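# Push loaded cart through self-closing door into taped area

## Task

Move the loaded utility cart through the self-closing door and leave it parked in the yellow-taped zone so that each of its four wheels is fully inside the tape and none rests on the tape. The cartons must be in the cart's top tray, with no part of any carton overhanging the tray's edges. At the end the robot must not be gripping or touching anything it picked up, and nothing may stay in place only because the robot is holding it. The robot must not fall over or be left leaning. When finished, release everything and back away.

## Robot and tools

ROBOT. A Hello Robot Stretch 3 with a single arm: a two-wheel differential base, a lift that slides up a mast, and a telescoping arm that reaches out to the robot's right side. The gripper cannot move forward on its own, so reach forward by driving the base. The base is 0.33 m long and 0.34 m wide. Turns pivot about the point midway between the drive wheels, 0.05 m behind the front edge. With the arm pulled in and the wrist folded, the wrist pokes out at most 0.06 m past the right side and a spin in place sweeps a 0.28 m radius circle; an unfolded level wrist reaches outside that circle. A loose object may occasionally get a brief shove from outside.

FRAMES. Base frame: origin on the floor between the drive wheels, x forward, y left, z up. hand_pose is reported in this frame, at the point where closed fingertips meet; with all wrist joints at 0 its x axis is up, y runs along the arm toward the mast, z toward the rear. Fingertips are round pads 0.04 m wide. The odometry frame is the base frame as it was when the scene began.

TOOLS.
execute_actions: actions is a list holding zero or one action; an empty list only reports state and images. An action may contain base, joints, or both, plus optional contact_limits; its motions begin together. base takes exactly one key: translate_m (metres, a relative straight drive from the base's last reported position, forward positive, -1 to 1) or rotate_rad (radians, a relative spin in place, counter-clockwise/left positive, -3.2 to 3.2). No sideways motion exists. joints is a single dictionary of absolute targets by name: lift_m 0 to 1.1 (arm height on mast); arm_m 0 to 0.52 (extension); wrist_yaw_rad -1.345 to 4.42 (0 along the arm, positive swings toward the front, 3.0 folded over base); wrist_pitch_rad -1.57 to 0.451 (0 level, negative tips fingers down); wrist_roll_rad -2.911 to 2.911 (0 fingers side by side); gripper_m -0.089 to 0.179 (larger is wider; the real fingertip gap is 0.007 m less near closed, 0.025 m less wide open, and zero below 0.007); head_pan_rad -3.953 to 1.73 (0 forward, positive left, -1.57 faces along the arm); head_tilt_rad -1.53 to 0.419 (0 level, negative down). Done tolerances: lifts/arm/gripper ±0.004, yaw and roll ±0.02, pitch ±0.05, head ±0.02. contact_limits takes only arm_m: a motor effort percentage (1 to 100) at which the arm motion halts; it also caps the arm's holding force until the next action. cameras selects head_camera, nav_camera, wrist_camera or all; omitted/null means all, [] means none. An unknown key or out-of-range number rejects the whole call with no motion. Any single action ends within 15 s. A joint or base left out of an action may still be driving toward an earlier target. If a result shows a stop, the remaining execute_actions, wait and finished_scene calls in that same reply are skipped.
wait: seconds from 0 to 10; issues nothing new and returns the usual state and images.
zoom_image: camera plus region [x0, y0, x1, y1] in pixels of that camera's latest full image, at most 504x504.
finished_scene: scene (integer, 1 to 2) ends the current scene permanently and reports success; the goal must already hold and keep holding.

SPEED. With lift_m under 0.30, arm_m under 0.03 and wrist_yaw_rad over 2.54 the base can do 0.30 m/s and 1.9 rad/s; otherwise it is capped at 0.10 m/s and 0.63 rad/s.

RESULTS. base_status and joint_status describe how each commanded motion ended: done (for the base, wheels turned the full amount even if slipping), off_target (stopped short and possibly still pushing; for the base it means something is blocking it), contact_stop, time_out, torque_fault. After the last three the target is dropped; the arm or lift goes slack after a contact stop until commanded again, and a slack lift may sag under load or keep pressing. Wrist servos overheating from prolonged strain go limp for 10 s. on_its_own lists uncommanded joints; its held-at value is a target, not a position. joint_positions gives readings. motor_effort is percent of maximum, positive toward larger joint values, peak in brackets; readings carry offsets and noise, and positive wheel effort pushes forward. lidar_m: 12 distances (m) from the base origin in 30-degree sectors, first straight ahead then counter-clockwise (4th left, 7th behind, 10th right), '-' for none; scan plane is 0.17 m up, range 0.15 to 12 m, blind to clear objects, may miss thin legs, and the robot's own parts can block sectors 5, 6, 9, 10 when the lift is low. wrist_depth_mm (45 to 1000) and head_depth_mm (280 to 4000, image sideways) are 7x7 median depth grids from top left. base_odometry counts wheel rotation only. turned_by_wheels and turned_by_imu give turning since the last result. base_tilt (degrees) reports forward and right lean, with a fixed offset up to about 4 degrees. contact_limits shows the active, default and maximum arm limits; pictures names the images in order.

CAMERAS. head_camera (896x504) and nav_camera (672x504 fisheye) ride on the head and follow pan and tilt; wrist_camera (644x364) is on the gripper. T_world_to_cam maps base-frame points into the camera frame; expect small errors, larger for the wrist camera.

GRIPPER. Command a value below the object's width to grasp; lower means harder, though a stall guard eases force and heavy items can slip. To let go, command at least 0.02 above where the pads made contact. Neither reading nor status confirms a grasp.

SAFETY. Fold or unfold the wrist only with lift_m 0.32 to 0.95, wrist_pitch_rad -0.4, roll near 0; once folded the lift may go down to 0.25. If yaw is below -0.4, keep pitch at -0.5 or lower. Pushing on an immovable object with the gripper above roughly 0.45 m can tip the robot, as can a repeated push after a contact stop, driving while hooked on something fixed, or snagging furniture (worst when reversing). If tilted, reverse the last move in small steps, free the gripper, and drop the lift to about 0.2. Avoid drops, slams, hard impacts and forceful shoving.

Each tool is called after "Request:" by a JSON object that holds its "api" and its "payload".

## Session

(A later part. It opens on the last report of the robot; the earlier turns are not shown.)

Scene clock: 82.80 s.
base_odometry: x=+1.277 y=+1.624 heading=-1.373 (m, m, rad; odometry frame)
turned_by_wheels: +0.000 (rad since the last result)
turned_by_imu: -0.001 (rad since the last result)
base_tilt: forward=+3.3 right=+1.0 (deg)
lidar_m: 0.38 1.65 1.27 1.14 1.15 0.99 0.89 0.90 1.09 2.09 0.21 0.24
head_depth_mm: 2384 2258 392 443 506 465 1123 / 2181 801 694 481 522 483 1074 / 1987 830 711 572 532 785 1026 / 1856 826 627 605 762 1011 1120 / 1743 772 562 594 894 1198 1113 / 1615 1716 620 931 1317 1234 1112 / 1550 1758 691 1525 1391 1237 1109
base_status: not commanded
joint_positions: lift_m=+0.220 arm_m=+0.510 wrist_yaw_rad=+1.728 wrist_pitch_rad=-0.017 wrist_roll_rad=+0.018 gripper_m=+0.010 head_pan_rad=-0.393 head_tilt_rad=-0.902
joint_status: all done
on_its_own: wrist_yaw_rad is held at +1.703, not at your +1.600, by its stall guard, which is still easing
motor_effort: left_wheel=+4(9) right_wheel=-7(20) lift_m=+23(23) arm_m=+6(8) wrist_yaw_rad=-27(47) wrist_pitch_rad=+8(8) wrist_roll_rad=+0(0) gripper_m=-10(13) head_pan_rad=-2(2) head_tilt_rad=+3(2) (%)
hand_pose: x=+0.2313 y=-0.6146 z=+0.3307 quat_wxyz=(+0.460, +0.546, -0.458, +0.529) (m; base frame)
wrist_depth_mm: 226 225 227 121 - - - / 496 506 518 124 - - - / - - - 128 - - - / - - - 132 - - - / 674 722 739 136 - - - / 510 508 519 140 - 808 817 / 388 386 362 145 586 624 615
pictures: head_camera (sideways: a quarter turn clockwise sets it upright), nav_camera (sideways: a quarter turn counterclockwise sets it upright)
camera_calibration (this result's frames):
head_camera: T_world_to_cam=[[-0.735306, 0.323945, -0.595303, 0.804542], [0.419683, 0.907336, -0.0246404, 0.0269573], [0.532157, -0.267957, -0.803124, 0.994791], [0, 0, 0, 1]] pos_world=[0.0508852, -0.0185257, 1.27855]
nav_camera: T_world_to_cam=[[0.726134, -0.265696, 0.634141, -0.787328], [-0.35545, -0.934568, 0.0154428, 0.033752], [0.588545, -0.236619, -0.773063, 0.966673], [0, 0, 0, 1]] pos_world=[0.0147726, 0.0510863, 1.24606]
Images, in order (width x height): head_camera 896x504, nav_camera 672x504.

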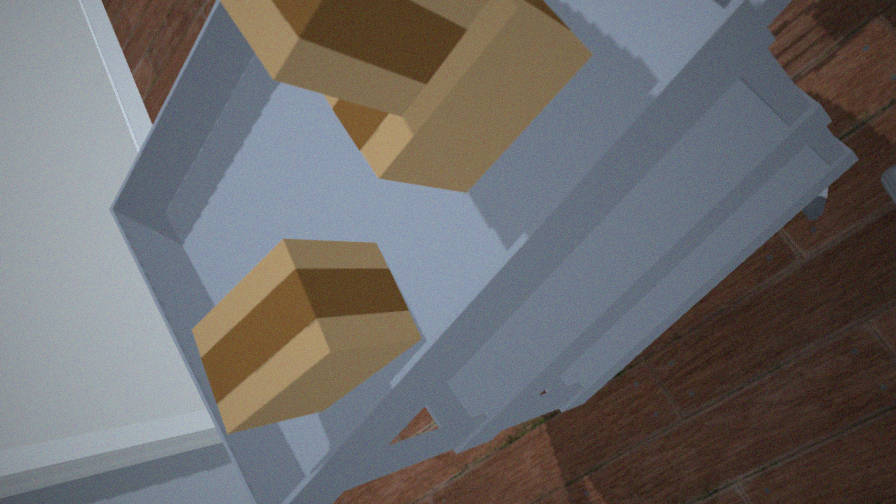

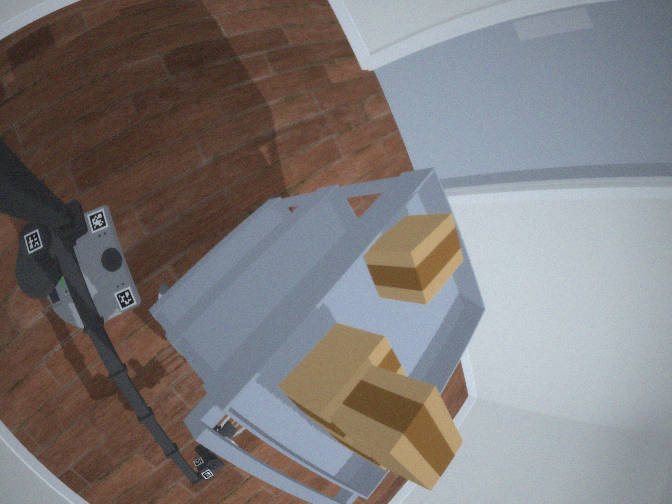

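Request:
{"api": "execute_actions", "payload": {"actions": [{"base":{"rotate_rad":0.12},"joints":{"wrist_yaw_rad":1.72,"gripper_m":-0.01}}], "cameras": []}}

Request:
{"api": "execute_actions", "payload": {"actions": [{"base":{"translate_m":0.22}}], "cameras": ["nav_camera"]}}

Request:
{"api": "execute_actions", "payload": {"actions": [{"base":{"rotate_rad":0.1}}], "cameras": ["head_camera","nav_camera"]}}

Scene clock: 88.97 s.
base_odometry: x=+1.277 y=+1.624 heading=-1.253 (m, m, rad; odometry frame)
turned_by_wheels: +0.120 (rad since the last result)
turned_by_imu: +0.105 (rad since the last result)
base_tilt: forward=+3.2 right=+1.1 (deg)
lidar_m: 0.44 1.65 1.22 1.15 1.17 0.95 0.89 0.91 1.18 2.63 0.22 0.25
head_depth_mm: 2118 786 409 460 524 450 1118 / 1954 817 526 509 531 573 1101 / 1788 852 710 584 518 796 1072 / 1746 824 618 606 864 1117 1111 / 1634 641 586 641 929 1221 1120 / 1596 1699 680 964 1341 1237 1112 / 1543 1722 1723 1573 1394 1229 1109
base_status: done
joint_positions: lift_m=+0.220 arm_m=+0.510 wrist_yaw_rad=+1.713 wrist_pitch_rad=-0.017 wrist_roll_rad=+0.018 gripper_m=-0.009 head_pan_rad=-0.393 head_tilt_rad=-0.902
joint_status: all done
motor_effort: left_wheel=-2(21) right_wheel=-1(34) lift_m=+23(23) arm_m=-1(4) wrist_yaw_rad=+8(32) wrist_pitch_rad=+8(9) wrist_roll_rad=+0(0) gripper_m=-15(86) head_pan_rad=-3(3) head_tilt_rad=+2(2) (%)
hand_pose: x=+0.2319 y=-0.6189 z=+0.3306 quat_wxyz=(+0.464, +0.543, -0.462, +0.525) (m; base frame)
wrist_depth_mm: 226 227 228 115 - - - / 501 505 517 118 - - - / - - - 122 - - - / - - - 125 - - - / 669 709 747 129 - - - / 509 505 505 133 - 805 812 / 386 384 366 138 591 619 615
pictures: none
No camera images: the call's "cameras" was empty. Leave "cameras" out to get every camera's image.

Scene clock: 92.27 s.
base_odometry: x=+1.345 y=+1.415 heading=-1.253 (m, m, rad; odometry frame)
turned_by_wheels: +0.000 (rad since the last result)
turned_by_imu: -0.002 (rad since the last result)
base_tilt: forward=+3.2 right=+1.0 (deg)
lidar_m: 0.28 1.44 1.24 1.16 1.18 1.18 1.11 1.13 1.46 0.22 0.21 0.21
head_depth_mm: 1822 2144 703 462 481 469 708 / 1696 1893 713 608 514 488 737 / 1595 786 711 609 531 757 1025 / 1511 805 708 530 529 807 1101 / 1412 1494 536 487 550 1059 1118 / 1403 1627 533 553 849 1196 1115 / 1351 1544 654 614 1318 1234 1110
base_status: done
joint_positions: lift_m=+0.220 arm_m=+0.510 wrist_yaw_rad=+1.680 wrist_pitch_rad=-0.017 wrist_roll_rad=+0.018 gripper_m=-0.009 head_pan_rad=-0.393 head_tilt_rad=-0.902
joint_status: not commanded
on_its_own: wrist_yaw_rad is held at +1.679, not at your +1.720, by its stall guard, which is not easing now
motor_effort: left_wheel=-6(12) right_wheel=+9(26) lift_m=+23(23) arm_m=-3(2) wrist_yaw_rad=-1(32) wrist_pitch_rad=+9(8) wrist_roll_rad=+0(0) gripper_m=-16(19) head_pan_rad=-3(3) head_tilt_rad=+2(1) (%)
hand_pose: x=+0.2329 y=-0.6274 z=+0.3306 quat_wxyz=(+0.473, +0.535, -0.471, +0.518) (m; base frame)
wrist_depth_mm: 227 227 228 117 - - - / 503 509 - 121 - - - / - - - 124 - - - / - - - 128 - - - / 607 648 691 130 - - - / 509 509 500 134 736 807 807 / 386 386 363 139 593 616 619
pictures: nav_camera (sideways: a quarter turn counterclockwise sets it upright)
camera_calibration (this result's frames):
nav_camera: T_world_to_cam=[[0.726065, -0.265747, 0.634199, -0.787403], [-0.35554, -0.934533, 0.015445, 0.0337497], [0.588575, -0.236697, -0.773016, 0.966611], [0, 0, 0, 1]] pos_world=[0.0147813, 0.0510839, 1.24605]
Images, in order (width x height): nav_camera 672x504.

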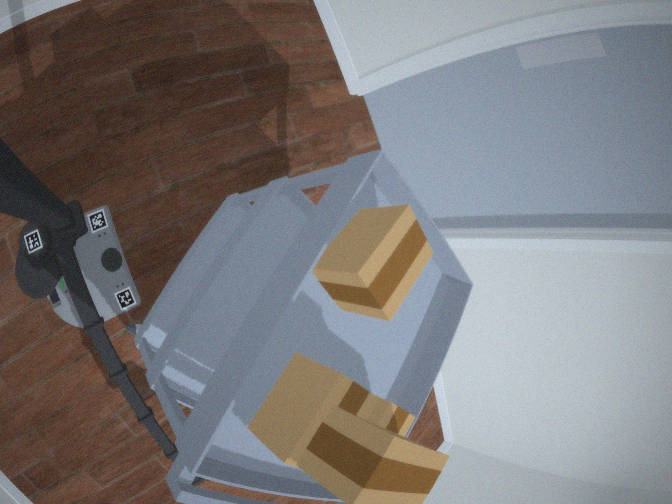

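Scene clock: 93.33 s.
base_odometry: x=+1.345 y=+1.415 heading=-1.154 (m, m, rad; odometry frame)
turned_by_wheels: +0.100 (rad since the last result)
turned_by_imu: +0.093 (rad since the last result)
base_tilt: forward=+3.3 right=+1.1 (deg)
lidar_m: 0.30 1.48 1.20 1.16 1.21 1.15 1.11 1.16 1.60 0.23 0.22 0.22
head_depth_mm: 1655 1925 713 463 495 473 719 / 1576 1739 713 608 522 497 881 / 1493 788 710 606 531 771 1030 / 1425 804 709 534 539 806 1103 / 1429 1550 534 497 832 1100 1113 / 1378 1595 538 568 859 1198 1110 / 1323 1521 654 623 1358 1235 1112
base_status: done
joint_positions: lift_m=+0.220 arm_m=+0.510 wrist_yaw_rad=+1.663 wrist_pitch_rad=-0.017 wrist_roll_rad=+0.018 gripper_m=-0.009 head_pan_rad=-0.393 head_tilt_rad=-0.902
joint_status: not commanded
on_its_own: wrist_yaw_rad is held at +1.679, not at your +1.720, by its stall guard, which is not easing now; wrist_yaw_rad is at rest, and its effort (+17) is outside its rest range (-12 to +12)
motor_effort: left_wheel=-4(20) right_wheel=+4(32) lift_m=+23(23) arm_m=-2(2) wrist_yaw_rad=+17(36) wrist_pitch_rad=+8(8) wrist_roll_rad=+0(0) gripper_m=-19(20) head_pan_rad=-3(3) head_tilt_rad=+1(2) (%)
hand_pose: x=+0.2334 y=-0.6317 z=+0.3306 quat_wxyz=(+0.477, +0.531, -0.476, +0.514) (m; base frame)
wrist_depth_mm: 226 227 228 113 - - - / 506 513 - 116 - - - / - - - 119 - - - / - - - 123 - - - / 604 647 683 126 - - - / 511 501 502 130 722 801 806 / 388 383 364 135 588 623 618
pictures: head_camera (sideways: a quarter turn clockwise sets it upright), nav_camera (sideways: a quarter turn counterclockwise sets it upright)
camera_calibration (this result's frames):
head_camera: T_world_to_cam=[[-0.735224, 0.324021, -0.595363, 0.80462], [0.419799, 0.907282, -0.0246374, 0.0269527], [0.532179, -0.268047, -0.803079, 0.994734], [0, 0, 0, 1]] pos_world=[0.0508845, -0.018532, 1.27855]
nav_camera: T_world_to_cam=[[0.726057, -0.26577, 0.634199, -0.787403], [-0.355569, -0.934523, 0.015445, 0.0337499], [0.588568, -0.236715, -0.773016, 0.966611], [0, 0, 0, 1]] pos_world=[0.0147829, 0.0510836, 1.24605]
Images, in order (width x height): head_camera 896x504, nav_camera 672x504.

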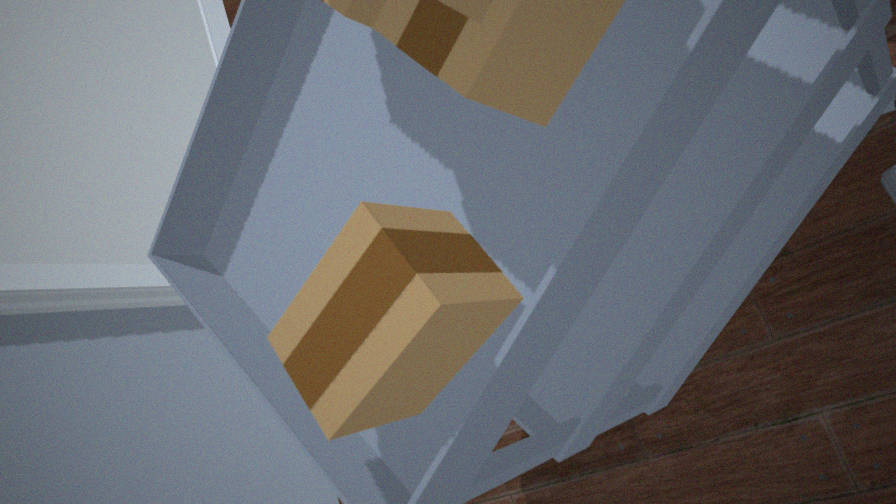

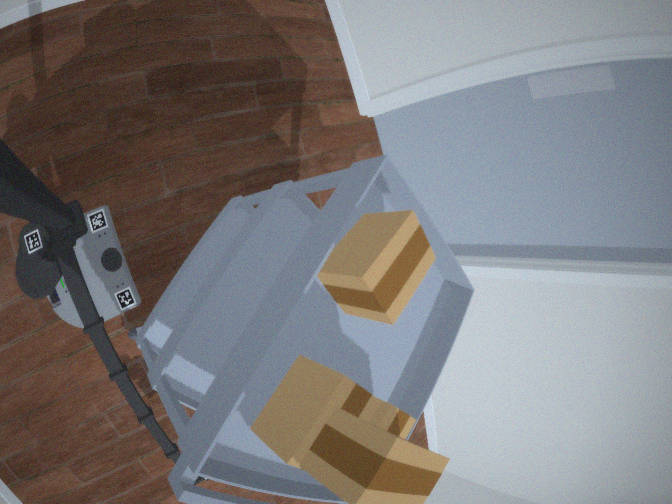

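Request:
{"api": "execute_actions", "payload": {"actions": [{"base":{"translate_m":-0.14},"joints":{"wrist_yaw_rad":1.62,"arm_m":0.48}}], "cameras": ["nav_camera"]}}

Scene clock: 102.17 s.
base_odometry: x=+1.288 y=+1.543 heading=-1.153 (m, m, rad; odometry frame)
turned_by_wheels: +0.001 (rad since the last result)
turned_by_imu: +0.000 (rad since the last result)
base_tilt: forward=+3.2 right=+1.1 (deg)
lidar_m: 0.36 1.63 1.20 1.16 1.21 1.00 0.97 1.01 1.40 0.20 0.20 0.23
head_depth_mm: 1831 2037 387 435 506 474 1108 / 1728 792 696 471 523 483 1075 / 1644 824 711 557 530 772 1022 / 1563 822 621 607 549 980 1115 / 1535 772 556 592 880 1198 1114 / 1505 1639 600 644 1168 1228 1114 / 1456 1626 683 1527 1387 1235 1107
base_status: done
joint_positions: lift_m=+0.220 arm_m=+0.480 wrist_yaw_rad=+1.641 wrist_pitch_rad=-0.017 wrist_roll_rad=+0.018 gripper_m=-0.009 head_pan_rad=-0.393 head_tilt_rad=-0.902
joint_status: wrist_yaw_rad off_target (ended at +1.641, target +1.620); the others done
on_its_own: wrist_yaw_rad is at rest, and its effort (-22) is outside its rest range (-12 to +12)
motor_effort: left_wheel=+6(8) right_wheel=-11(20) lift_m=+23(23) arm_m=-1(6) wrist_yaw_rad=-22(26) wrist_pitch_rad=+9(8) wrist_roll_rad=-1(0) gripper_m=-18(20) head_pan_rad=-3(3) head_tilt_rad=+2(2) (%)
hand_pose: x=+0.2338 y=-0.6071 z=+0.3306 quat_wxyz=(+0.483, +0.526, -0.482, +0.508) (m; base frame)
wrist_depth_mm: 226 227 229 114 - - - / 506 510 519 117 - - - / - - - 120 - - - / - - - 124 - - - / 649 677 711 127 - - - / 509 506 503 130 829 819 818 / 387 385 364 135 588 617 619
pictures: nav_camera (sideways: a quarter turn counterclockwise sets it upright)
camera_calibration (this result's frames):
nav_camera: T_world_to_cam=[[0.726033, -0.265768, 0.634226, -0.787438], [-0.355578, -0.934519, 0.015446, 0.0337486], [0.588591, -0.236731, -0.772993, 0.966582], [0, 0, 0, 1]] pos_world=[0.0147852, 0.0510828, 1.24605]
Images, in order (width x height): nav_camera 672x504.

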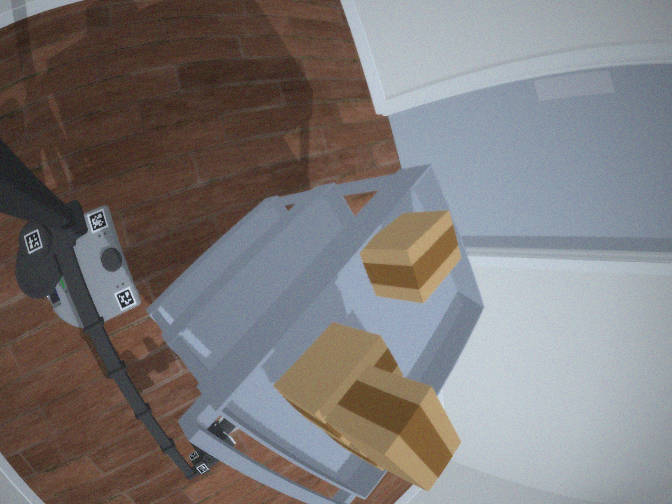

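Rel ≈0.4 now. Retract, then drive.

Request:
{"api": "execute_actions", "payload": {"actions": [{"joints":{"wrist_yaw_rad":1.62,"arm_m":0.37,"head_pan_rad":0,"head_tilt_rad":-1.1}}], "cameras": ["nav_camera"]}}

Request:
{"api": "execute_actions", "payload": {"actions": [{"base":{"translate_m":0.15},"joints":{"wrist_yaw_rad":1.62,"arm_m":0.3}}], "cameras": ["nav_camera"]}}

Scene clock: 107.77 s.
base_odometry: x=+1.288 y=+1.543 heading=-1.154 (m, m, rad; odometry frame)
turned_by_wheels: -0.001 (rad since the last result)
turned_by_imu: -0.002 (rad since the last result)
base_tilt: forward=+3.2 right=+1.0 (deg)
lidar_m: 0.20 1.62 1.20 1.16 1.21 1.00 0.97 1.01 1.39 2.61 0.15 0.15
head_depth_mm: 727 668 389 406 485 1175 1102 / 717 653 467 499 490 423 1091 / 564 524 592 535 488 751 - / 560 526 585 549 845 1171 - / 694 657 945 1358 1292 1185 - / 1566 1728 1560 1405 1290 1194 1108 / 1557 1725 1554 1408 1284 1183 1095
base_status: not commanded
joint_positions: lift_m=+0.220 arm_m=+0.370 wrist_yaw_rad=+1.623 wrist_pitch_rad=-0.018 wrist_roll_rad=+0.018 gripper_m=-0.009 head_pan_rad=-0.007 head_tilt_rad=-1.086
joint_status: all done
motor_effort: left_wheel=-6(13) right_wheel=+7(19) lift_m=+23(23) arm_m=-4(10) wrist_yaw_rad=-4(82) wrist_pitch_rad=+9(9) wrist_roll_rad=+0(0) gripper_m=-16(24) head_pan_rad=+2(22) head_tilt_rad=-10(34) (%)
hand_pose: x=+0.2340 y=-0.5018 z=+0.3303 quat_wxyz=(+0.487, +0.522, -0.486, +0.504) (m; base frame)
wrist_depth_mm: 228 227 229 112 - - - / 511 522 524 115 - - - / - - - 118 - - - / - - - 122 - - - / 641 680 717 126 - - - / 509 507 518 129 812 811 813 / 385 381 362 135 588 616 620
pictures: nav_camera (sideways: a quarter turn counterclockwise sets it upright)
camera_calibration (this result's frames):
nav_camera: T_world_to_cam=[[0.87578, 0.0262998, 0.481994, -0.590028], [0.0246322, -0.999649, 0.00978882, 0.0387974], [0.482082, 0.00329974, -0.87612, 1.10129], [0, 0, 0, 1]] pos_world=[-0.0151343, 0.0506674, 1.24887]
Images, in order (width x height): nav_camera 672x504.

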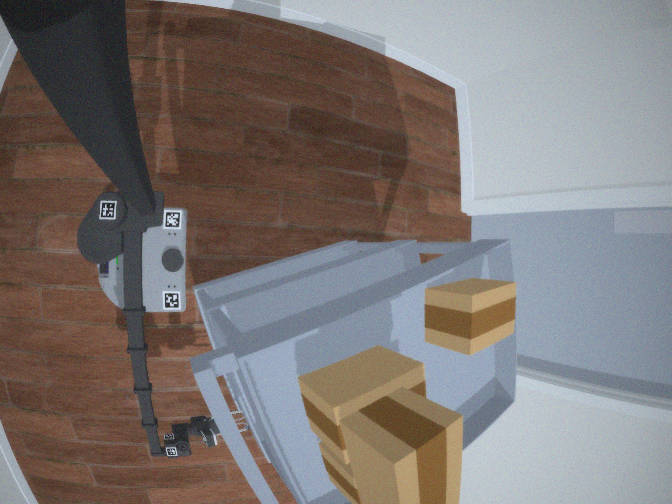

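Scene clock: 110.53 s.
base_odometry: x=+1.349 y=+1.406 heading=-1.154 (m, m, rad; odometry frame)
turned_by_wheels: +0.000 (rad since the last result)
turned_by_imu: +0.000 (rad since the last result)
base_tilt: forward=+3.3 right=+1.0 (deg)
lidar_m: 0.16 0.26 1.20 1.16 1.21 1.16 1.12 1.17 1.61 2.61 0.15 -
head_depth_mm: 695 663 301 333 487 809 1116 / 722 662 301 321 478 1160 1082 / 715 659 342 392 471 463 360 / 701 637 571 513 488 453 381 / 556 510 570 532 498 1182 - / 650 517 583 1366 1282 1186 1118 / 1306 671 1554 1408 1284 1185 1100
base_status: done
joint_positions: lift_m=+0.220 arm_m=+0.300 wrist_yaw_rad=+1.706 wrist_pitch_rad=-0.020 wrist_roll_rad=+0.018 gripper_m=-0.009 head_pan_rad=-0.007 head_tilt_rad=-1.087
joint_status: wrist_yaw_rad off_target (ended at +1.706, target +1.620); the others done
on_its_own: wrist_yaw_rad is held at +1.692, not at your +1.620, by its stall guard, which is not easing now; wrist_yaw_rad is at rest, and its effort (-14) is outside its rest range (-12 to +12)
motor_effort: left_wheel=+7(14) right_wheel=-1(29) lift_m=+23(23) arm_m=+2(8) wrist_yaw_rad=-14(60) wrist_pitch_rad=+10(10) wrist_roll_rad=+0(0) gripper_m=-16(21) head_pan_rad=+2(2) head_tilt_rad=-8(9) (%)
hand_pose: x=+0.2320 y=-0.4104 z=+0.3299 quat_wxyz=(+0.467, +0.542, -0.464, +0.523) (m; base frame)
wrist_depth_mm: 228 228 230 111 - - - / 512 519 528 114 - - - / - - - 117 - - - / - - - 121 - - - / 644 685 724 124 - - - / 506 504 500 128 832 804 802 / 385 383 363 133 586 615 619
pictures: nav_camera (sideways: a quarter turn counterclockwise sets it upright)
camera_calibration (this result's frames):
nav_camera: T_world_to_cam=[[0.876331, 0.0266202, 0.480973, -0.588701], [0.0250136, -0.99964, 0.00975175, 0.0388433], [0.481059, 0.00348511, -0.876681, 1.10203], [0, 0, 0, 1]] pos_world=[-0.0152149, 0.0506599, 1.2489]
Images, in order (width x height): nav_camera 672x504.

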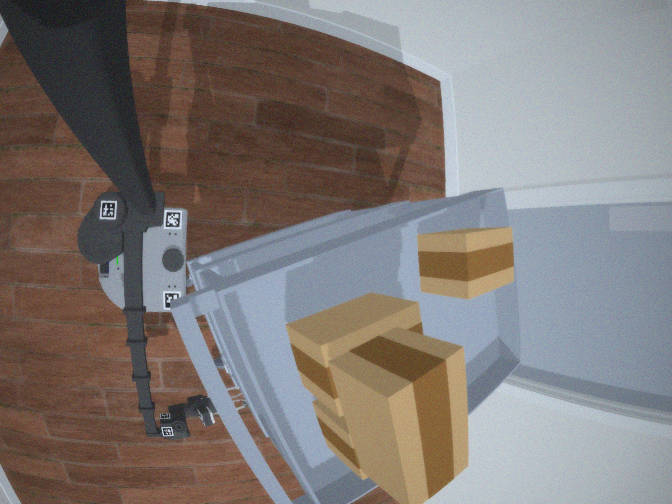

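Request:
{"api": "execute_actions", "payload": {"actions": [{"joints":{"gripper_m":0.07,"wrist_yaw_rad":1.62,"arm_m":0.27}}], "cameras": []}}

Request:
{"api": "execute_actions", "payload": {"actions": [{"base":{"translate_m":0.1},"joints":{"head_pan_rad":-0.5,"head_tilt_rad":-1.4}}]}}

Scene clock: 117.57 s.
base_odometry: x=+1.349 y=+1.406 heading=-1.154 (m, m, rad; odometry frame)
turned_by_wheels: +0.000 (rad since the last result)
turned_by_imu: -0.001 (rad since the last result)
base_tilt: forward=+3.3 right=+1.0 (deg)
lidar_m: 0.15 0.25 1.21 1.16 1.21 1.16 1.12 1.17 1.61 2.61 0.15 -
head_depth_mm: 691 657 301 335 490 586 1116 / 721 663 300 320 477 1162 1082 / 715 659 341 393 471 462 360 / 704 637 571 512 487 453 381 / 557 509 572 532 497 1178 - / 649 516 582 1367 1289 1184 1116 / 1314 669 1551 1402 1282 1179 1097
base_status: not commanded
joint_positions: lift_m=+0.220 arm_m=+0.270 wrist_yaw_rad=+1.622 wrist_pitch_rad=-0.020 wrist_roll_rad=+0.018 gripper_m=+0.070 head_pan_rad=-0.007 head_tilt_rad=-1.087
joint_status: all done
motor_effort: left_wheel=-1(8) right_wheel=+4(10) lift_m=+23(23) arm_m=-3(5) wrist_yaw_rad=-2(48) wrist_pitch_rad=+10(10) wrist_roll_rad=+0(0) gripper_m=+0(85) head_pan_rad=+3(2) head_tilt_rad=-8(8) (%)
hand_pose: x=+0.2340 y=-0.4022 z=+0.3299 quat_wxyz=(+0.488, +0.522, -0.486, +0.503) (m; base frame)
wrist_depth_mm: 228 228 230 119 - - - / 518 525 527 123 - - - / - - - 127 - - - / - - - 132 - - - / 638 670 709 136 - - - / 503 505 533 142 130 807 804 / 382 386 363 148 559 613 615
pictures: none
No camera images: the call's "cameras" was empty. Leave "cameras" out to get every camera's image.

Scene clock: 119.67 s.
base_odometry: x=+1.390 y=+1.314 heading=-1.154 (m, m, rad; odometry frame)
turned_by_wheels: +0.000 (rad since the last result)
turned_by_imu: +0.000 (rad since the last result)
base_tilt: forward=+3.2 right=+1.0 (deg)
lidar_m: - 1.63 1.20 1.16 1.21 1.26 1.22 1.27 1.75 2.61 0.15 -
head_depth_mm: 512 520 438 1298 1260 1228 1192 / 400 510 747 1278 1258 1218 1184 / 324 460 495 744 1261 1212 1178 / 294 362 487 482 394 - 1169 / - 311 414 473 416 - 1167 / - 303 368 472 1220 1202 1166 / - 368 481 472 1231 1191 1172
base_status: done
joint_positions: lift_m=+0.220 arm_m=+0.270 wrist_yaw_rad=+1.685 wrist_pitch_rad=-0.020 wrist_roll_rad=+0.018 gripper_m=+0.070 head_pan_rad=-0.493 head_tilt_rad=-1.384
joint_status: all done
on_its_own: wrist_yaw_rad is held at +1.674, not at your +1.620, by its stall guard, which is not easing now
motor_effort: left_wheel=+5(14) right_wheel=+5(16) lift_m=+23(23) arm_m=+2(4) wrist_yaw_rad=-11(40) wrist_pitch_rad=+10(9) wrist_roll_rad=+0(0) gripper_m=-2(7) head_pan_rad=-4(25) head_tilt_rad=-11(41) (%)
hand_pose: x=+0.2327 y=-0.3857 z=+0.3299 quat_wxyz=(+0.472, +0.537, -0.469, +0.518) (m; base frame)
wrist_depth_mm: 228 228 206 105 - - - / 517 524 419 107 - - - / - - - 110 - - - / - - - 114 - - - / 639 682 708 117 - - - / 508 509 - 121 818 811 799 / 388 385 362 125 613 616 618
pictures: head_camera (sideways: a quarter turn clockwise sets it upright), nav_camera (sideways: a quarter turn counterclockwise sets it upright), wrist_camera
camera_calibration (this result's frames):
head_camera: T_world_to_cam=[[-0.861571, 0.483178, -0.155676, 0.232727], [0.494297, 0.868349, -0.0405036, 0.0471335], [0.11561, -0.111847, -0.986977, 1.23612], [0, 0, 0, 1]] pos_world=[0.0343048, -0.015121, 1.25816]
nav_camera: T_world_to_cam=[[0.877197, -0.434473, 0.20435, -0.228441], [-0.443848, -0.896102, 0.0000472584, 0.0543394], [0.183098, -0.0907417, -0.978898, 1.23656], [0, 0, 0, 1]] pos_world=[-0.00190505, 0.0616497, 1.25715]
wrist_camera: T_world_to_cam=[[0.146739, -0.989007, -0.0182465, -0.405478], [-0.162093, -0.00584477, -0.986758, 0.398308], [0.975804, 0.147754, -0.161169, 0.0451522], [0, 0, 0, 1]] pos_world=[0.0800028, -0.405364, 0.392912]
Images, in order (width x height): head_camera 896x504, nav_camera 672x504, wrist_camera 644x364.

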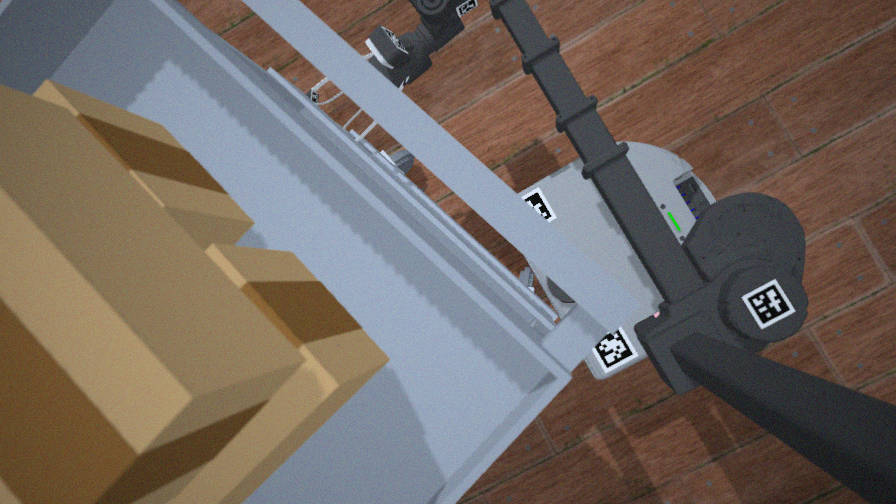

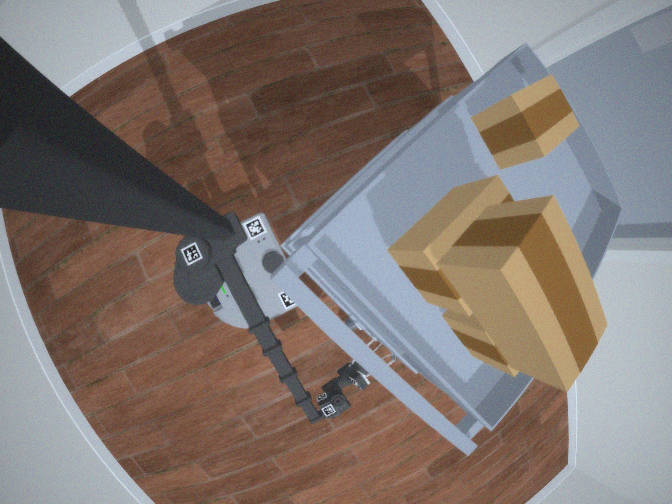

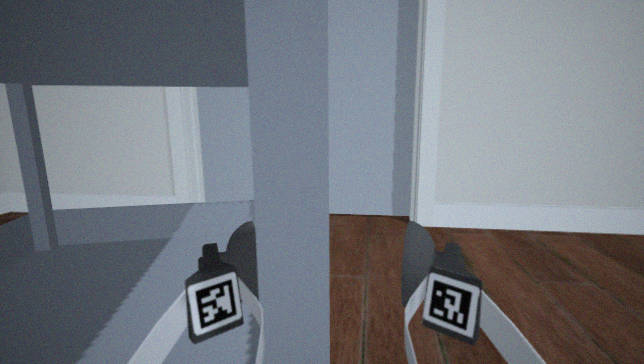

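Request:
{"api": "execute_actions", "payload": {"actions": [{"base":{"translate_m":-0.045},"joints":{"wrist_yaw_rad":1.6,"arm_m":0.23,"head_pan_rad":0,"head_tilt_rad":-1.1}}], "cameras": []}}

Request:
{"api": "execute_actions", "payload": {"actions": [{"joints":{"gripper_m":-0.02}}], "cameras": []}}

Request:
{"api": "execute_actions", "payload": {"actions": [{"base":{"translate_m":-0.05},"joints":{"arm_m":0.04}}], "cameras": ["nav_camera","head_camera"]}}

Scene clock: 126.47 s.
base_odometry: x=+1.371 y=+1.355 heading=-1.154 (m, m, rad; odometry frame)
turned_by_wheels: +0.000 (rad since the last result)
turned_by_imu: -0.001 (rad since the last result)
base_tilt: forward=+3.2 right=+1.1 (deg)
lidar_m: - 1.63 1.20 1.16 1.21 1.21 1.17 1.22 1.68 2.61 0.18 0.15
head_depth_mm: 678 332 307 448 501 779 1129 / 719 331 302 396 493 1011 1124 / 714 330 297 365 481 452 - / 701 637 345 400 479 463 - / 655 541 563 528 484 409 362 / 543 514 578 526 500 1172 1115 / 669 629 1471 1392 1279 1186 1101
base_status: done
joint_positions: lift_m=+0.220 arm_m=+0.230 wrist_yaw_rad=+1.599 wrist_pitch_rad=-0.018 wrist_roll_rad=+0.018 gripper_m=+0.070 head_pan_rad=-0.007 head_tilt_rad=-1.100
joint_status: all done
motor_effort: left_wheel=-2(5) right_wheel=+1(19) lift_m=+23(23) arm_m=-4(8) wrist_yaw_rad=+2(30) wrist_pitch_rad=+9(10) wrist_roll_rad=+0(0) gripper_m=+0(6) head_pan_rad=+2(25) head_tilt_rad=+1(29) (%)
hand_pose: x=+0.2343 y=-0.3681 z=+0.3303 quat_wxyz=(+0.494, +0.516, -0.492, +0.498) (m; base frame)
wrist_depth_mm: 226 226 227 113 - - - / 507 516 521 116 - - - / - - - 119 - - - / - - - 123 - - - / 644 676 714 126 - - - / 512 501 536 130 800 809 809 / 387 385 366 135 619 623 610
pictures: none
No camera images: the call's "cameras" was empty. Leave "cameras" out to get every camera's image.

Scene clock: 127.87 s.
base_odometry: x=+1.371 y=+1.355 heading=-1.154 (m, m, rad; odometry frame)
turned_by_wheels: +0.000 (rad since the last result)
turned_by_imu: +0.000 (rad since the last result)
base_tilt: forward=+3.3 right=+1.0 (deg)
lidar_m: - 1.63 1.20 1.16 1.21 1.22 1.18 1.22 1.69 2.61 0.17 0.15
head_depth_mm: 678 332 307 442 502 755 1128 / 717 331 301 395 492 1026 1121 / 711 330 297 362 482 429 - / 702 637 341 399 479 463 - / 566 539 571 524 483 407 362 / 542 515 579 527 495 1169 1118 / 667 630 1470 1390 1278 1185 1101
base_status: not commanded
joint_positions: lift_m=+0.220 arm_m=+0.230 wrist_yaw_rad=+1.608 wrist_pitch_rad=-0.018 wrist_roll_rad=+0.018 gripper_m=-0.019 head_pan_rad=-0.007 head_tilt_rad=-1.100
joint_status: all done
motor_effort: left_wheel=+2(1) right_wheel=-9(10) lift_m=+23(23) arm_m=-3(5) wrist_yaw_rad=-9(9) wrist_pitch_rad=+9(9) wrist_roll_rad=+0(0) gripper_m=-21(99) head_pan_rad=+3(3) head_tilt_rad=+1(1) (%)
hand_pose: x=+0.2342 y=-0.3656 z=+0.3303 quat_wxyz=(+0.491, +0.518, -0.490, +0.500) (m; base frame)
wrist_depth_mm: 227 226 227 110 - - - / 507 514 522 113 - - - / - - - 116 - - - / - - - 119 - - - / 645 680 710 122 - - - / 506 505 523 126 805 812 817 / 386 383 367 131 592 619 617
pictures: none
No camera images: the call's "cameras" was empty. Leave "cameras" out to get every camera's image.

Scene clock: 130.60 s.
base_odometry: x=+1.351 y=+1.401 heading=-1.154 (m, m, rad; odometry frame)
turned_by_wheels: +0.000 (rad since the last result)
turned_by_imu: -0.001 (rad since the last result)
base_tilt: forward=+3.3 right=+1.0 (deg)
lidar_m: 0.20 0.21 0.29 1.16 1.21 1.16 1.13 1.17 1.62 2.61 0.27 0.20
head_depth_mm: 1462 1652 557 521 461 1199 1116 / 710 644 588 534 480 1212 - / 732 334 411 518 477 1199 - / 729 333 394 515 474 1183 - / 726 332 395 520 471 1186 - / 366 331 397 513 468 1168 1119 / 363 329 398 511 465 1182 1095
base_status: done
joint_positions: lift_m=+0.220 arm_m=+0.040 wrist_yaw_rad=+1.576 wrist_pitch_rad=-0.020 wrist_roll_rad=+0.018 gripper_m=-0.019 head_pan_rad=-0.007 head_tilt_rad=-1.100
joint_status: all done
on_its_own: wrist_yaw_rad is at rest, and its effort (+26) is outside its rest range (-12 to +12)
motor_effort: left_wheel=-4(10) right_wheel=+7(21) lift_m=+23(23) arm_m=-6(12) wrist_yaw_rad=+26(72) wrist_pitch_rad=+10(10) wrist_roll_rad=+0(0) gripper_m=-18(24) head_pan_rad=+2(1) head_tilt_rad=+0(0) (%)
hand_pose: x=+0.2343 y=-0.1841 z=+0.3299 quat_wxyz=(+0.500, +0.511, -0.498, +0.492) (m; base frame)
wrist_depth_mm: 229 229 229 110 - - - / - 523 530 113 - - - / - - - 116 - - - / - - - 119 - - - / - 671 741 122 - - - / 480 501 500 126 816 805 804 / 383 387 364 131 594 611 621
pictures: head_camera (sideways: a quarter turn clockwise sets it upright), nav_camera (sideways: a quarter turn counterclockwise sets it upright)
camera_calibration (this result's frames):
head_camera: T_world_to_cam=[[-0.904436, 0.0241144, -0.425927, 0.584934], [0.0417316, 0.998614, -0.0320773, 0.0389376], [0.424563, -0.0467865, -0.904189, 1.1268], [0, 0, 0, 1]] pos_world=[0.0490114, -0.000269756, 1.26923]
nav_camera: T_world_to_cam=[[0.882245, 0.0263421, 0.470054, -0.574514], [0.0248626, -0.999647, 0.00935604, 0.0393595], [0.470134, 0.00343245, -0.882588, 1.10977], [0, 0, 0, 1]] pos_world=[-0.0158578, 0.0506703, 1.24916]
Images, in order (width x height): head_camera 896x504, nav_camera 672x504.

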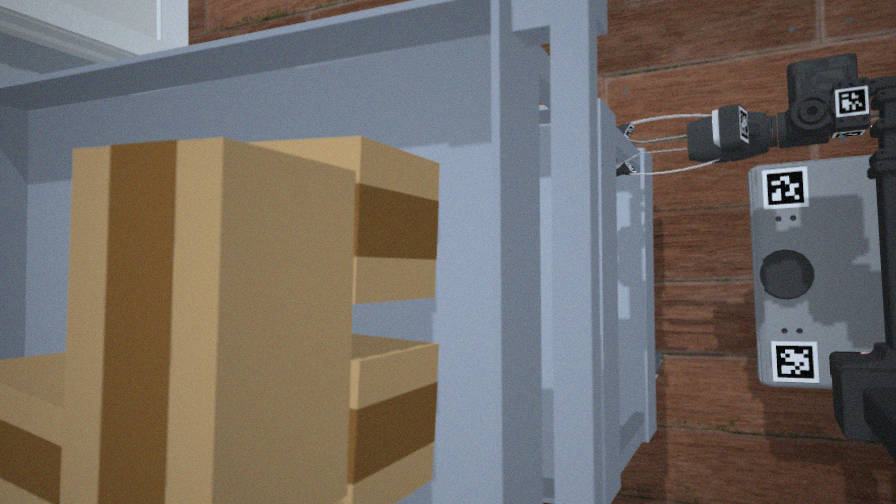

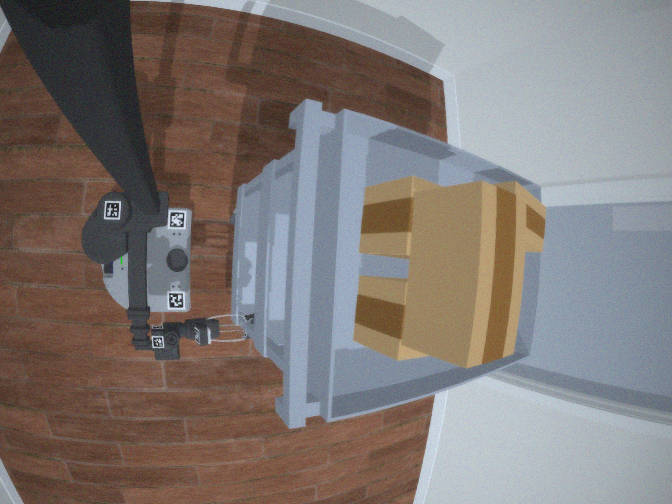

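Request:
{"api": "execute_actions", "payload": {"actions": [{"base":{"translate_m":0.3},"joints":{"arm_m":0.02,"wrist_yaw_rad":1.57,"gripper_m":-0.04}}], "cameras": ["nav_camera","head_camera"]}}

Scene clock: 137.53 s.
base_odometry: x=+1.472 y=+1.127 heading=-1.154 (m, m, rad; odometry frame)
turned_by_wheels: +0.000 (rad since the last result)
turned_by_imu: -0.001 (rad since the last result)
base_tilt: forward=+3.2 right=+1.0 (deg)
lidar_m: 0.16 0.16 0.20 1.16 1.21 1.47 1.42 1.49 2.05 2.61 1.55 0.18
head_depth_mm: 1216 1442 1583 1393 460 1199 1116 / 1209 1438 562 525 460 1198 1148 / 1120 629 586 525 438 1193 - / 717 332 344 482 453 1182 - / 713 326 333 465 486 1164 - / 709 325 324 506 487 1078 1117 / 690 323 314 418 486 1143 1099
base_status: done
joint_positions: lift_m=+0.220 arm_m=+0.020 wrist_yaw_rad=+1.592 wrist_pitch_rad=-0.020 wrist_roll_rad=+0.018 gripper_m=-0.026 head_pan_rad=-0.007 head_tilt_rad=-1.100
joint_status: wrist_yaw_rad off_target (ended at +1.592, target +1.570); gripper_m off_target (ended at -0.026, target -0.040); the others done
on_its_own: gripper_m is held at -0.027, not at your -0.040, by its stall guard, which is not easing now; wrist_yaw_rad is at rest, and its effort (-23) is outside its rest range (-12 to +12)
motor_effort: left_wheel=+0(4) right_wheel=+1(19) lift_m=+22(24) arm_m=-3(9) wrist_yaw_rad=-23(49) wrist_pitch_rad=+10(10) wrist_roll_rad=+0(0) gripper_m=-23(100) head_pan_rad=+2(2) head_tilt_rad=+0(0) (%)
hand_pose: x=+0.2343 y=-0.1598 z=+0.3299 quat_wxyz=(+0.496, +0.515, -0.494, +0.496) (m; base frame)
wrist_depth_mm: 228 228 229 106 - 945 951 / 519 521 532 109 - 996 974 / - - - 112 - - 989 / - - - 116 - - - / 636 704 729 119 - - - / 507 502 515 123 859 814 805 / 384 381 364 128 590 620 614
pictures: head_camera (sideways: a quarter turn clockwise sets it upright), nav_camera (sideways: a quarter turn counterclockwise sets it upright)
camera_calibration (this result's frames):
head_camera: T_world_to_cam=[[-0.904415, 0.0241078, -0.425971, 0.584991], [0.041726, 0.998614, -0.0320756, 0.0389354], [0.424608, -0.0467838, -0.904168, 1.12678], [0, 0, 0, 1]] pos_world=[0.049013, -0.000269462, 1.26923]
nav_camera: T_world_to_cam=[[0.882222, 0.0263485, 0.470097, -0.57457], [0.0248693, -0.999647, 0.0093576, 0.0393575], [0.470177, 0.00343549, -0.882565, 1.10974], [0, 0, 0, 1]] pos_world=[-0.0158556, 0.0506701, 1.24915]
Images, in order (width x height): head_camera 896x504, nav_camera 672x504.

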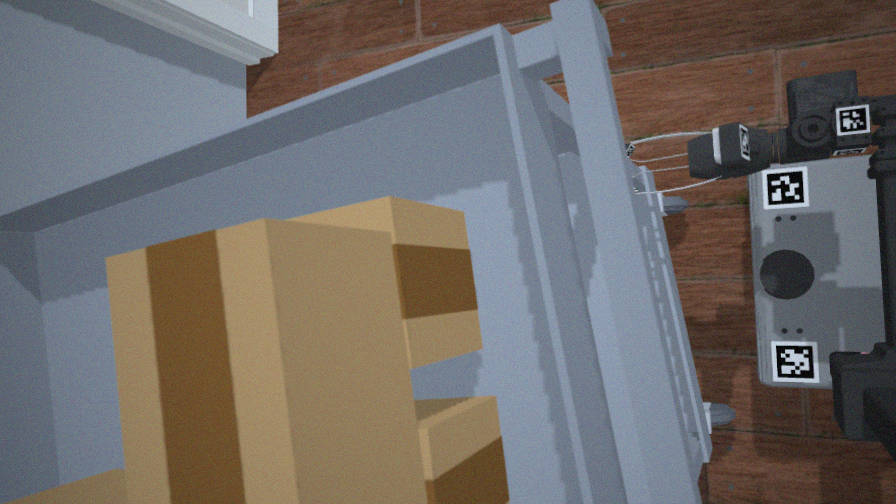

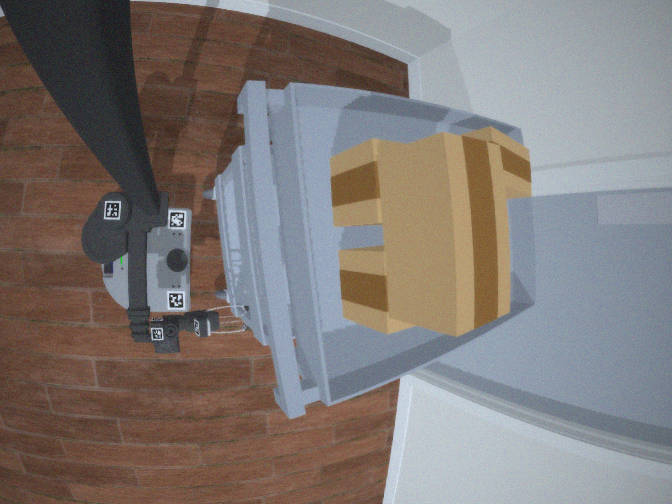

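Request:
{"api": "execute_actions", "payload": {"actions": [{"base":{"translate_m":-0.55},"joints":{"arm_m":0.08,"wrist_yaw_rad":1.57}}], "cameras": ["nav_camera"]}}

Request:
{"api": "execute_actions", "payload": {"actions": [{"joints":{"gripper_m":0.1}}], "cameras": []}}

Request:
{"api": "execute_actions", "payload": {"actions": [{"base":{"translate_m":-0.2},"joints":{"lift_m":0.26}}], "cameras": []}}

Request:
{"api": "execute_actions", "payload": {"actions": [{"joints":{"lift_m":0.295,"arm_m":0,"wrist_yaw_rad":2.7,"gripper_m":0.0}}], "cameras": ["nav_camera","head_camera"]}}

Scene clock: 158.13 s.
base_odometry: x=+1.250 y=+1.630 heading=-1.154 (m, m, rad; odometry frame)
turned_by_wheels: +0.000 (rad since the last result)
turned_by_imu: -0.003 (rad since the last result)
base_tilt: forward=+3.4 right=+1.0 (deg)
lidar_m: 0.30 0.41 1.21 1.17 1.21 0.91 0.88 0.91 1.26 2.61 0.29 0.28
head_depth_mm: 373 383 476 508 637 1206 1119 / 372 408 501 481 826 1215 1115 / 383 438 562 481 1065 1201 - / 390 473 551 536 1156 1195 - / 619 548 545 876 1260 1196 - / 1714 612 527 981 1288 1189 1117 / 1666 1697 536 1404 1280 1181 1094
base_status: done
joint_positions: lift_m=+0.220 arm_m=+0.080 wrist_yaw_rad=+1.557 wrist_pitch_rad=-0.020 wrist_roll_rad=+0.018 gripper_m=-0.023 head_pan_rad=-0.007 head_tilt_rad=-1.100
joint_status: all done
on_its_own: gripper_m is held at -0.024, not at your -0.040, by its stall guard, which is not easing now; wrist_yaw_rad is at rest, and its effort (+15) is outside its rest range (-12 to +12)
motor_effort: left_wheel=-2(2) right_wheel=-3(18) lift_m=+24(24) arm_m=+1(11) wrist_yaw_rad=+15(59) wrist_pitch_rad=+10(10) wrist_roll_rad=+0(0) gripper_m=-21(25) head_pan_rad=+3(2) head_tilt_rad=+0(1) (%)
hand_pose: x=+0.2343 y=-0.2285 z=+0.3298 quat_wxyz=(+0.504, +0.506, -0.503, +0.487) (m; base frame)
wrist_depth_mm: 228 229 231 114 233 548 - / - - 530 117 548 - - / - - - 121 - - - / - - - 124 - - - / - 586 665 128 707 - - / 433 498 519 131 508 755 822 / 310 381 363 136 346 615 614
pictures: nav_camera (sideways: a quarter turn counterclockwise sets it upright)
camera_calibration (this result's frames):
nav_camera: T_world_to_cam=[[0.882202, 0.0263637, 0.470133, -0.574617], [0.0248859, -0.999646, 0.0093589, 0.0393557], [0.470213, 0.00344325, -0.882546, 1.10972], [0, 0, 0, 1]] pos_world=[-0.0158543, 0.0506698, 1.24915]
Images, in order (width x height): nav_camera 672x504.

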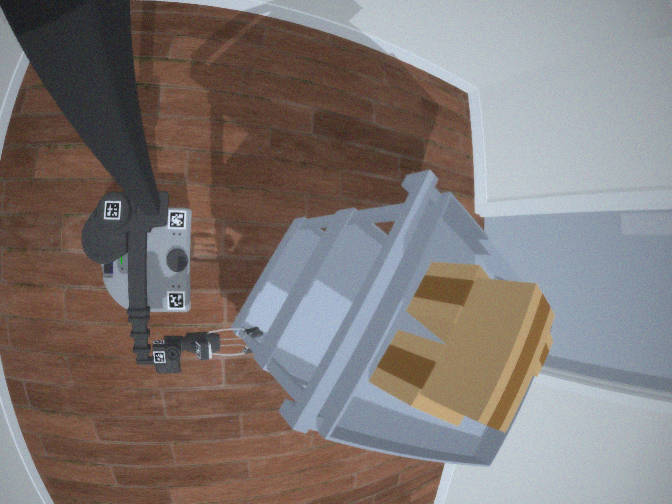

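Scene clock: 159.87 s.
base_odometry: x=+1.250 y=+1.630 heading=-1.154 (m, m, rad; odometry frame)
turned_by_wheels: +0.000 (rad since the last result)
turned_by_imu: -0.001 (rad since the last result)
base_tilt: forward=+3.3 right=+1.0 (deg)
lidar_m: 0.30 0.41 1.21 1.16 1.21 0.91 0.88 0.92 1.26 2.61 0.29 0.28
head_depth_mm: 373 382 476 510 642 1204 1123 / 373 409 502 474 828 1211 1112 / 384 440 563 482 940 1196 - / 390 475 553 548 1163 1198 - / 620 548 546 874 1256 1200 - / 1725 613 517 1352 1282 1191 1115 / 1684 1708 538 1397 1288 1183 1104
base_status: not commanded
joint_positions: lift_m=+0.220 arm_m=+0.080 wrist_yaw_rad=+1.568 wrist_pitch_rad=-0.020 wrist_roll_rad=+0.018 gripper_m=+0.100 head_pan_rad=-0.007 head_tilt_rad=-1.100
joint_status: all done
motor_effort: left_wheel=-2(3) right_wheel=+2(7) lift_m=+23(24) arm_m=+2(2) wrist_yaw_rad=+2(14) wrist_pitch_rad=+10(10) wrist_roll_rad=+0(0) gripper_m=+1(87) head_pan_rad=+2(2) head_tilt_rad=+1(1) (%)
hand_pose: x=+0.2343 y=-0.2256 z=+0.3297 quat_wxyz=(+0.502, +0.509, -0.500, +0.490) (m; base frame)
wrist_depth_mm: 228 228 229 115 210 439 - / - - 531 118 436 - - / - - - 122 - - - / - - - 126 - - - / - 583 663 129 709 - - / 429 492 501 134 465 852 811 / 316 375 379 138 361 567 617
pictures: none
No camera images: the call's "cameras" was empty. Leave "cameras" out to get every camera's image.

Scene clock: 163.13 s.
base_odometry: x=+1.169 y=+1.812 heading=-1.154 (m, m, rad; odometry frame)
turned_by_wheels: +0.000 (rad since the last result)
turned_by_imu: -0.001 (rad since the last result)
base_tilt: forward=+3.3 right=+1.0 (deg)
lidar_m: 0.47 1.64 1.21 1.17 0.95 0.70 0.68 0.71 0.97 2.60 2.59 0.45
head_depth_mm: 579 656 549 1426 1303 1204 1129 / 521 584 942 989 1299 1225 1113 / 551 587 965 1150 1293 1199 - / 584 576 975 1242 1297 1199 - / 653 600 983 1290 1290 1190 - / 673 733 1480 1408 1281 1185 1121 / 1747 1654 1534 1399 1280 1180 1098
base_status: done
joint_positions: lift_m=+0.260 arm_m=+0.080 wrist_yaw_rad=+1.569 wrist_pitch_rad=-0.020 wrist_roll_rad=+0.018 gripper_m=+0.100 head_pan_rad=-0.007 head_tilt_rad=-1.100
joint_status: all done
motor_effort: left_wheel=-1(5) right_wheel=+1(2) lift_m=+44(43) arm_m=+2(2) wrist_yaw_rad=+2(2) wrist_pitch_rad=+10(10) wrist_roll_rad=+0(0) gripper_m=+2(1) head_pan_rad=+2(2) head_tilt_rad=+1(1) (%)
hand_pose: x=+0.2344 y=-0.2255 z=+0.3692 quat_wxyz=(+0.501, +0.509, -0.500, +0.490) (m; base frame)
wrist_depth_mm: - 519 358 305 - - - / - 453 374 317 467 - - / - - - 890 - - - / - - - - - - - / - 677 804 718 838 - - / 923 577 586 520 570 959 890 / 690 678 433 367 651 647 679
pictures: none
No camera images: the call's "cameras" was empty. Leave "cameras" out to get every camera's image.

Scene clock: 164.93 s.
base_odometry: x=+1.169 y=+1.812 heading=-1.154 (m, m, rad; odometry frame)
turned_by_wheels: +0.000 (rad since the last result)
turned_by_imu: +0.000 (rad since the last result)
base_tilt: forward=+3.3 right=+1.0 (deg)
lidar_m: 0.47 1.64 1.21 1.17 0.96 0.70 0.68 0.71 0.98 2.60 2.60 0.45
head_depth_mm: 577 655 549 1415 1301 1207 1112 / 521 585 940 988 1297 1202 1114 / 550 589 964 1143 1282 1194 - / 583 578 977 1245 1296 1203 - / 652 601 986 1293 1289 1202 - / 672 734 1484 1397 1284 1186 1116 / 1751 1656 1536 1398 1274 1185 1105
base_status: not commanded
joint_positions: lift_m=+0.295 arm_m=+0.000 wrist_yaw_rad=+2.698 wrist_pitch_rad=-0.019 wrist_roll_rad=+0.018 gripper_m=+0.000 head_pan_rad=-0.007 head_tilt_rad=-1.100
joint_status: all done
motor_effort: left_wheel=-1(1) right_wheel=+1(1) lift_m=+44(41) arm_m=-4(5) wrist_yaw_rad=+2(3) wrist_pitch_rad=+10(10) wrist_roll_rad=+0(0) gripper_m=-1(87) head_pan_rad=+3(3) head_tilt_rad=+0(0) (%)
hand_pose: x=+0.0883 y=+0.0858 z=+0.4042 quat_wxyz=(+0.161, +0.697, -0.150, +0.682) (m; base frame)
wrist_depth_mm: 993 - - - - - - / - - - - - - - / - - - - - - - / - - - - - - - / - - - - - - - / 992 994 985 - 970 988 971 / 754 747 755 706 706 740 739
pictures: head_camera (sideways: a quarter turn clockwise sets it upright), nav_camera (sideways: a quarter turn counterclockwise sets it upright)
camera_calibration (this result's frames):
head_camera: T_world_to_cam=[[-0.904385, 0.0240912, -0.426037, 0.585077], [0.0417103, 0.998615, -0.0320731, 0.0389322], [0.424674, -0.0467766, -0.904137, 1.12674], [0, 0, 0, 1]] pos_world=[0.0490154, -0.000268702, 1.26924]
nav_camera: T_world_to_cam=[[0.882187, 0.0263647, 0.470161, -0.574653], [0.0248867, -0.999646, 0.00935991, 0.0393544], [0.470241, 0.00344355, -0.882531, 1.1097], [0, 0, 0, 1]] pos_world=[-0.0158527, 0.0506697, 1.24915]
Images, in order (width x height): head_camera 896x504, nav_camera 672x504.

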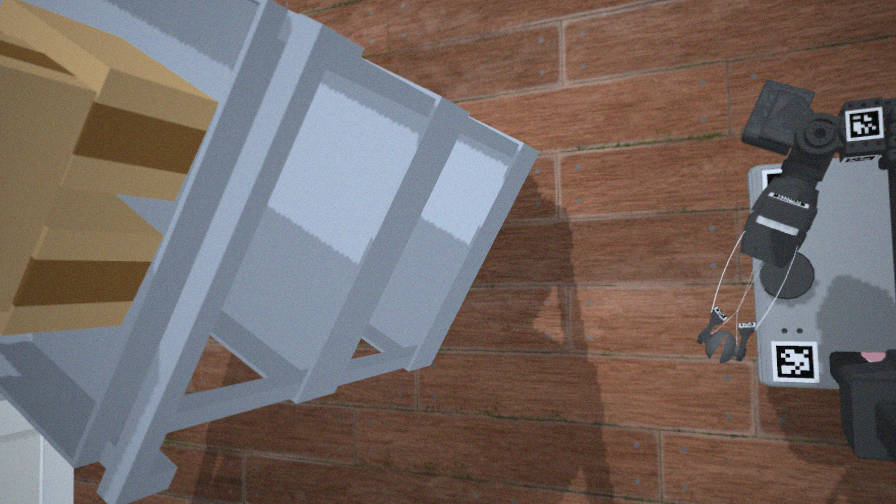

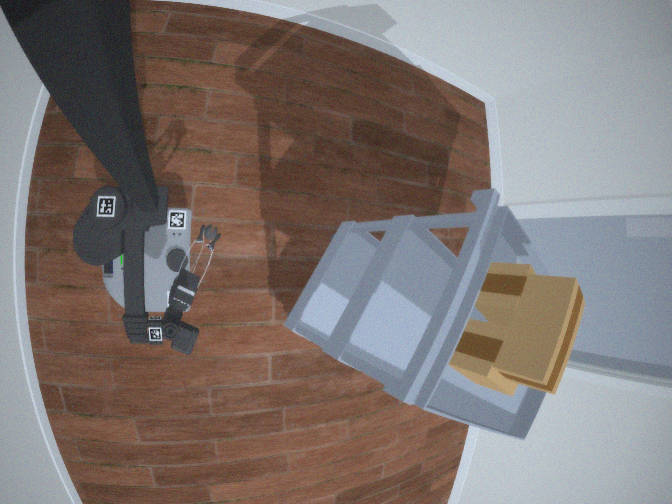

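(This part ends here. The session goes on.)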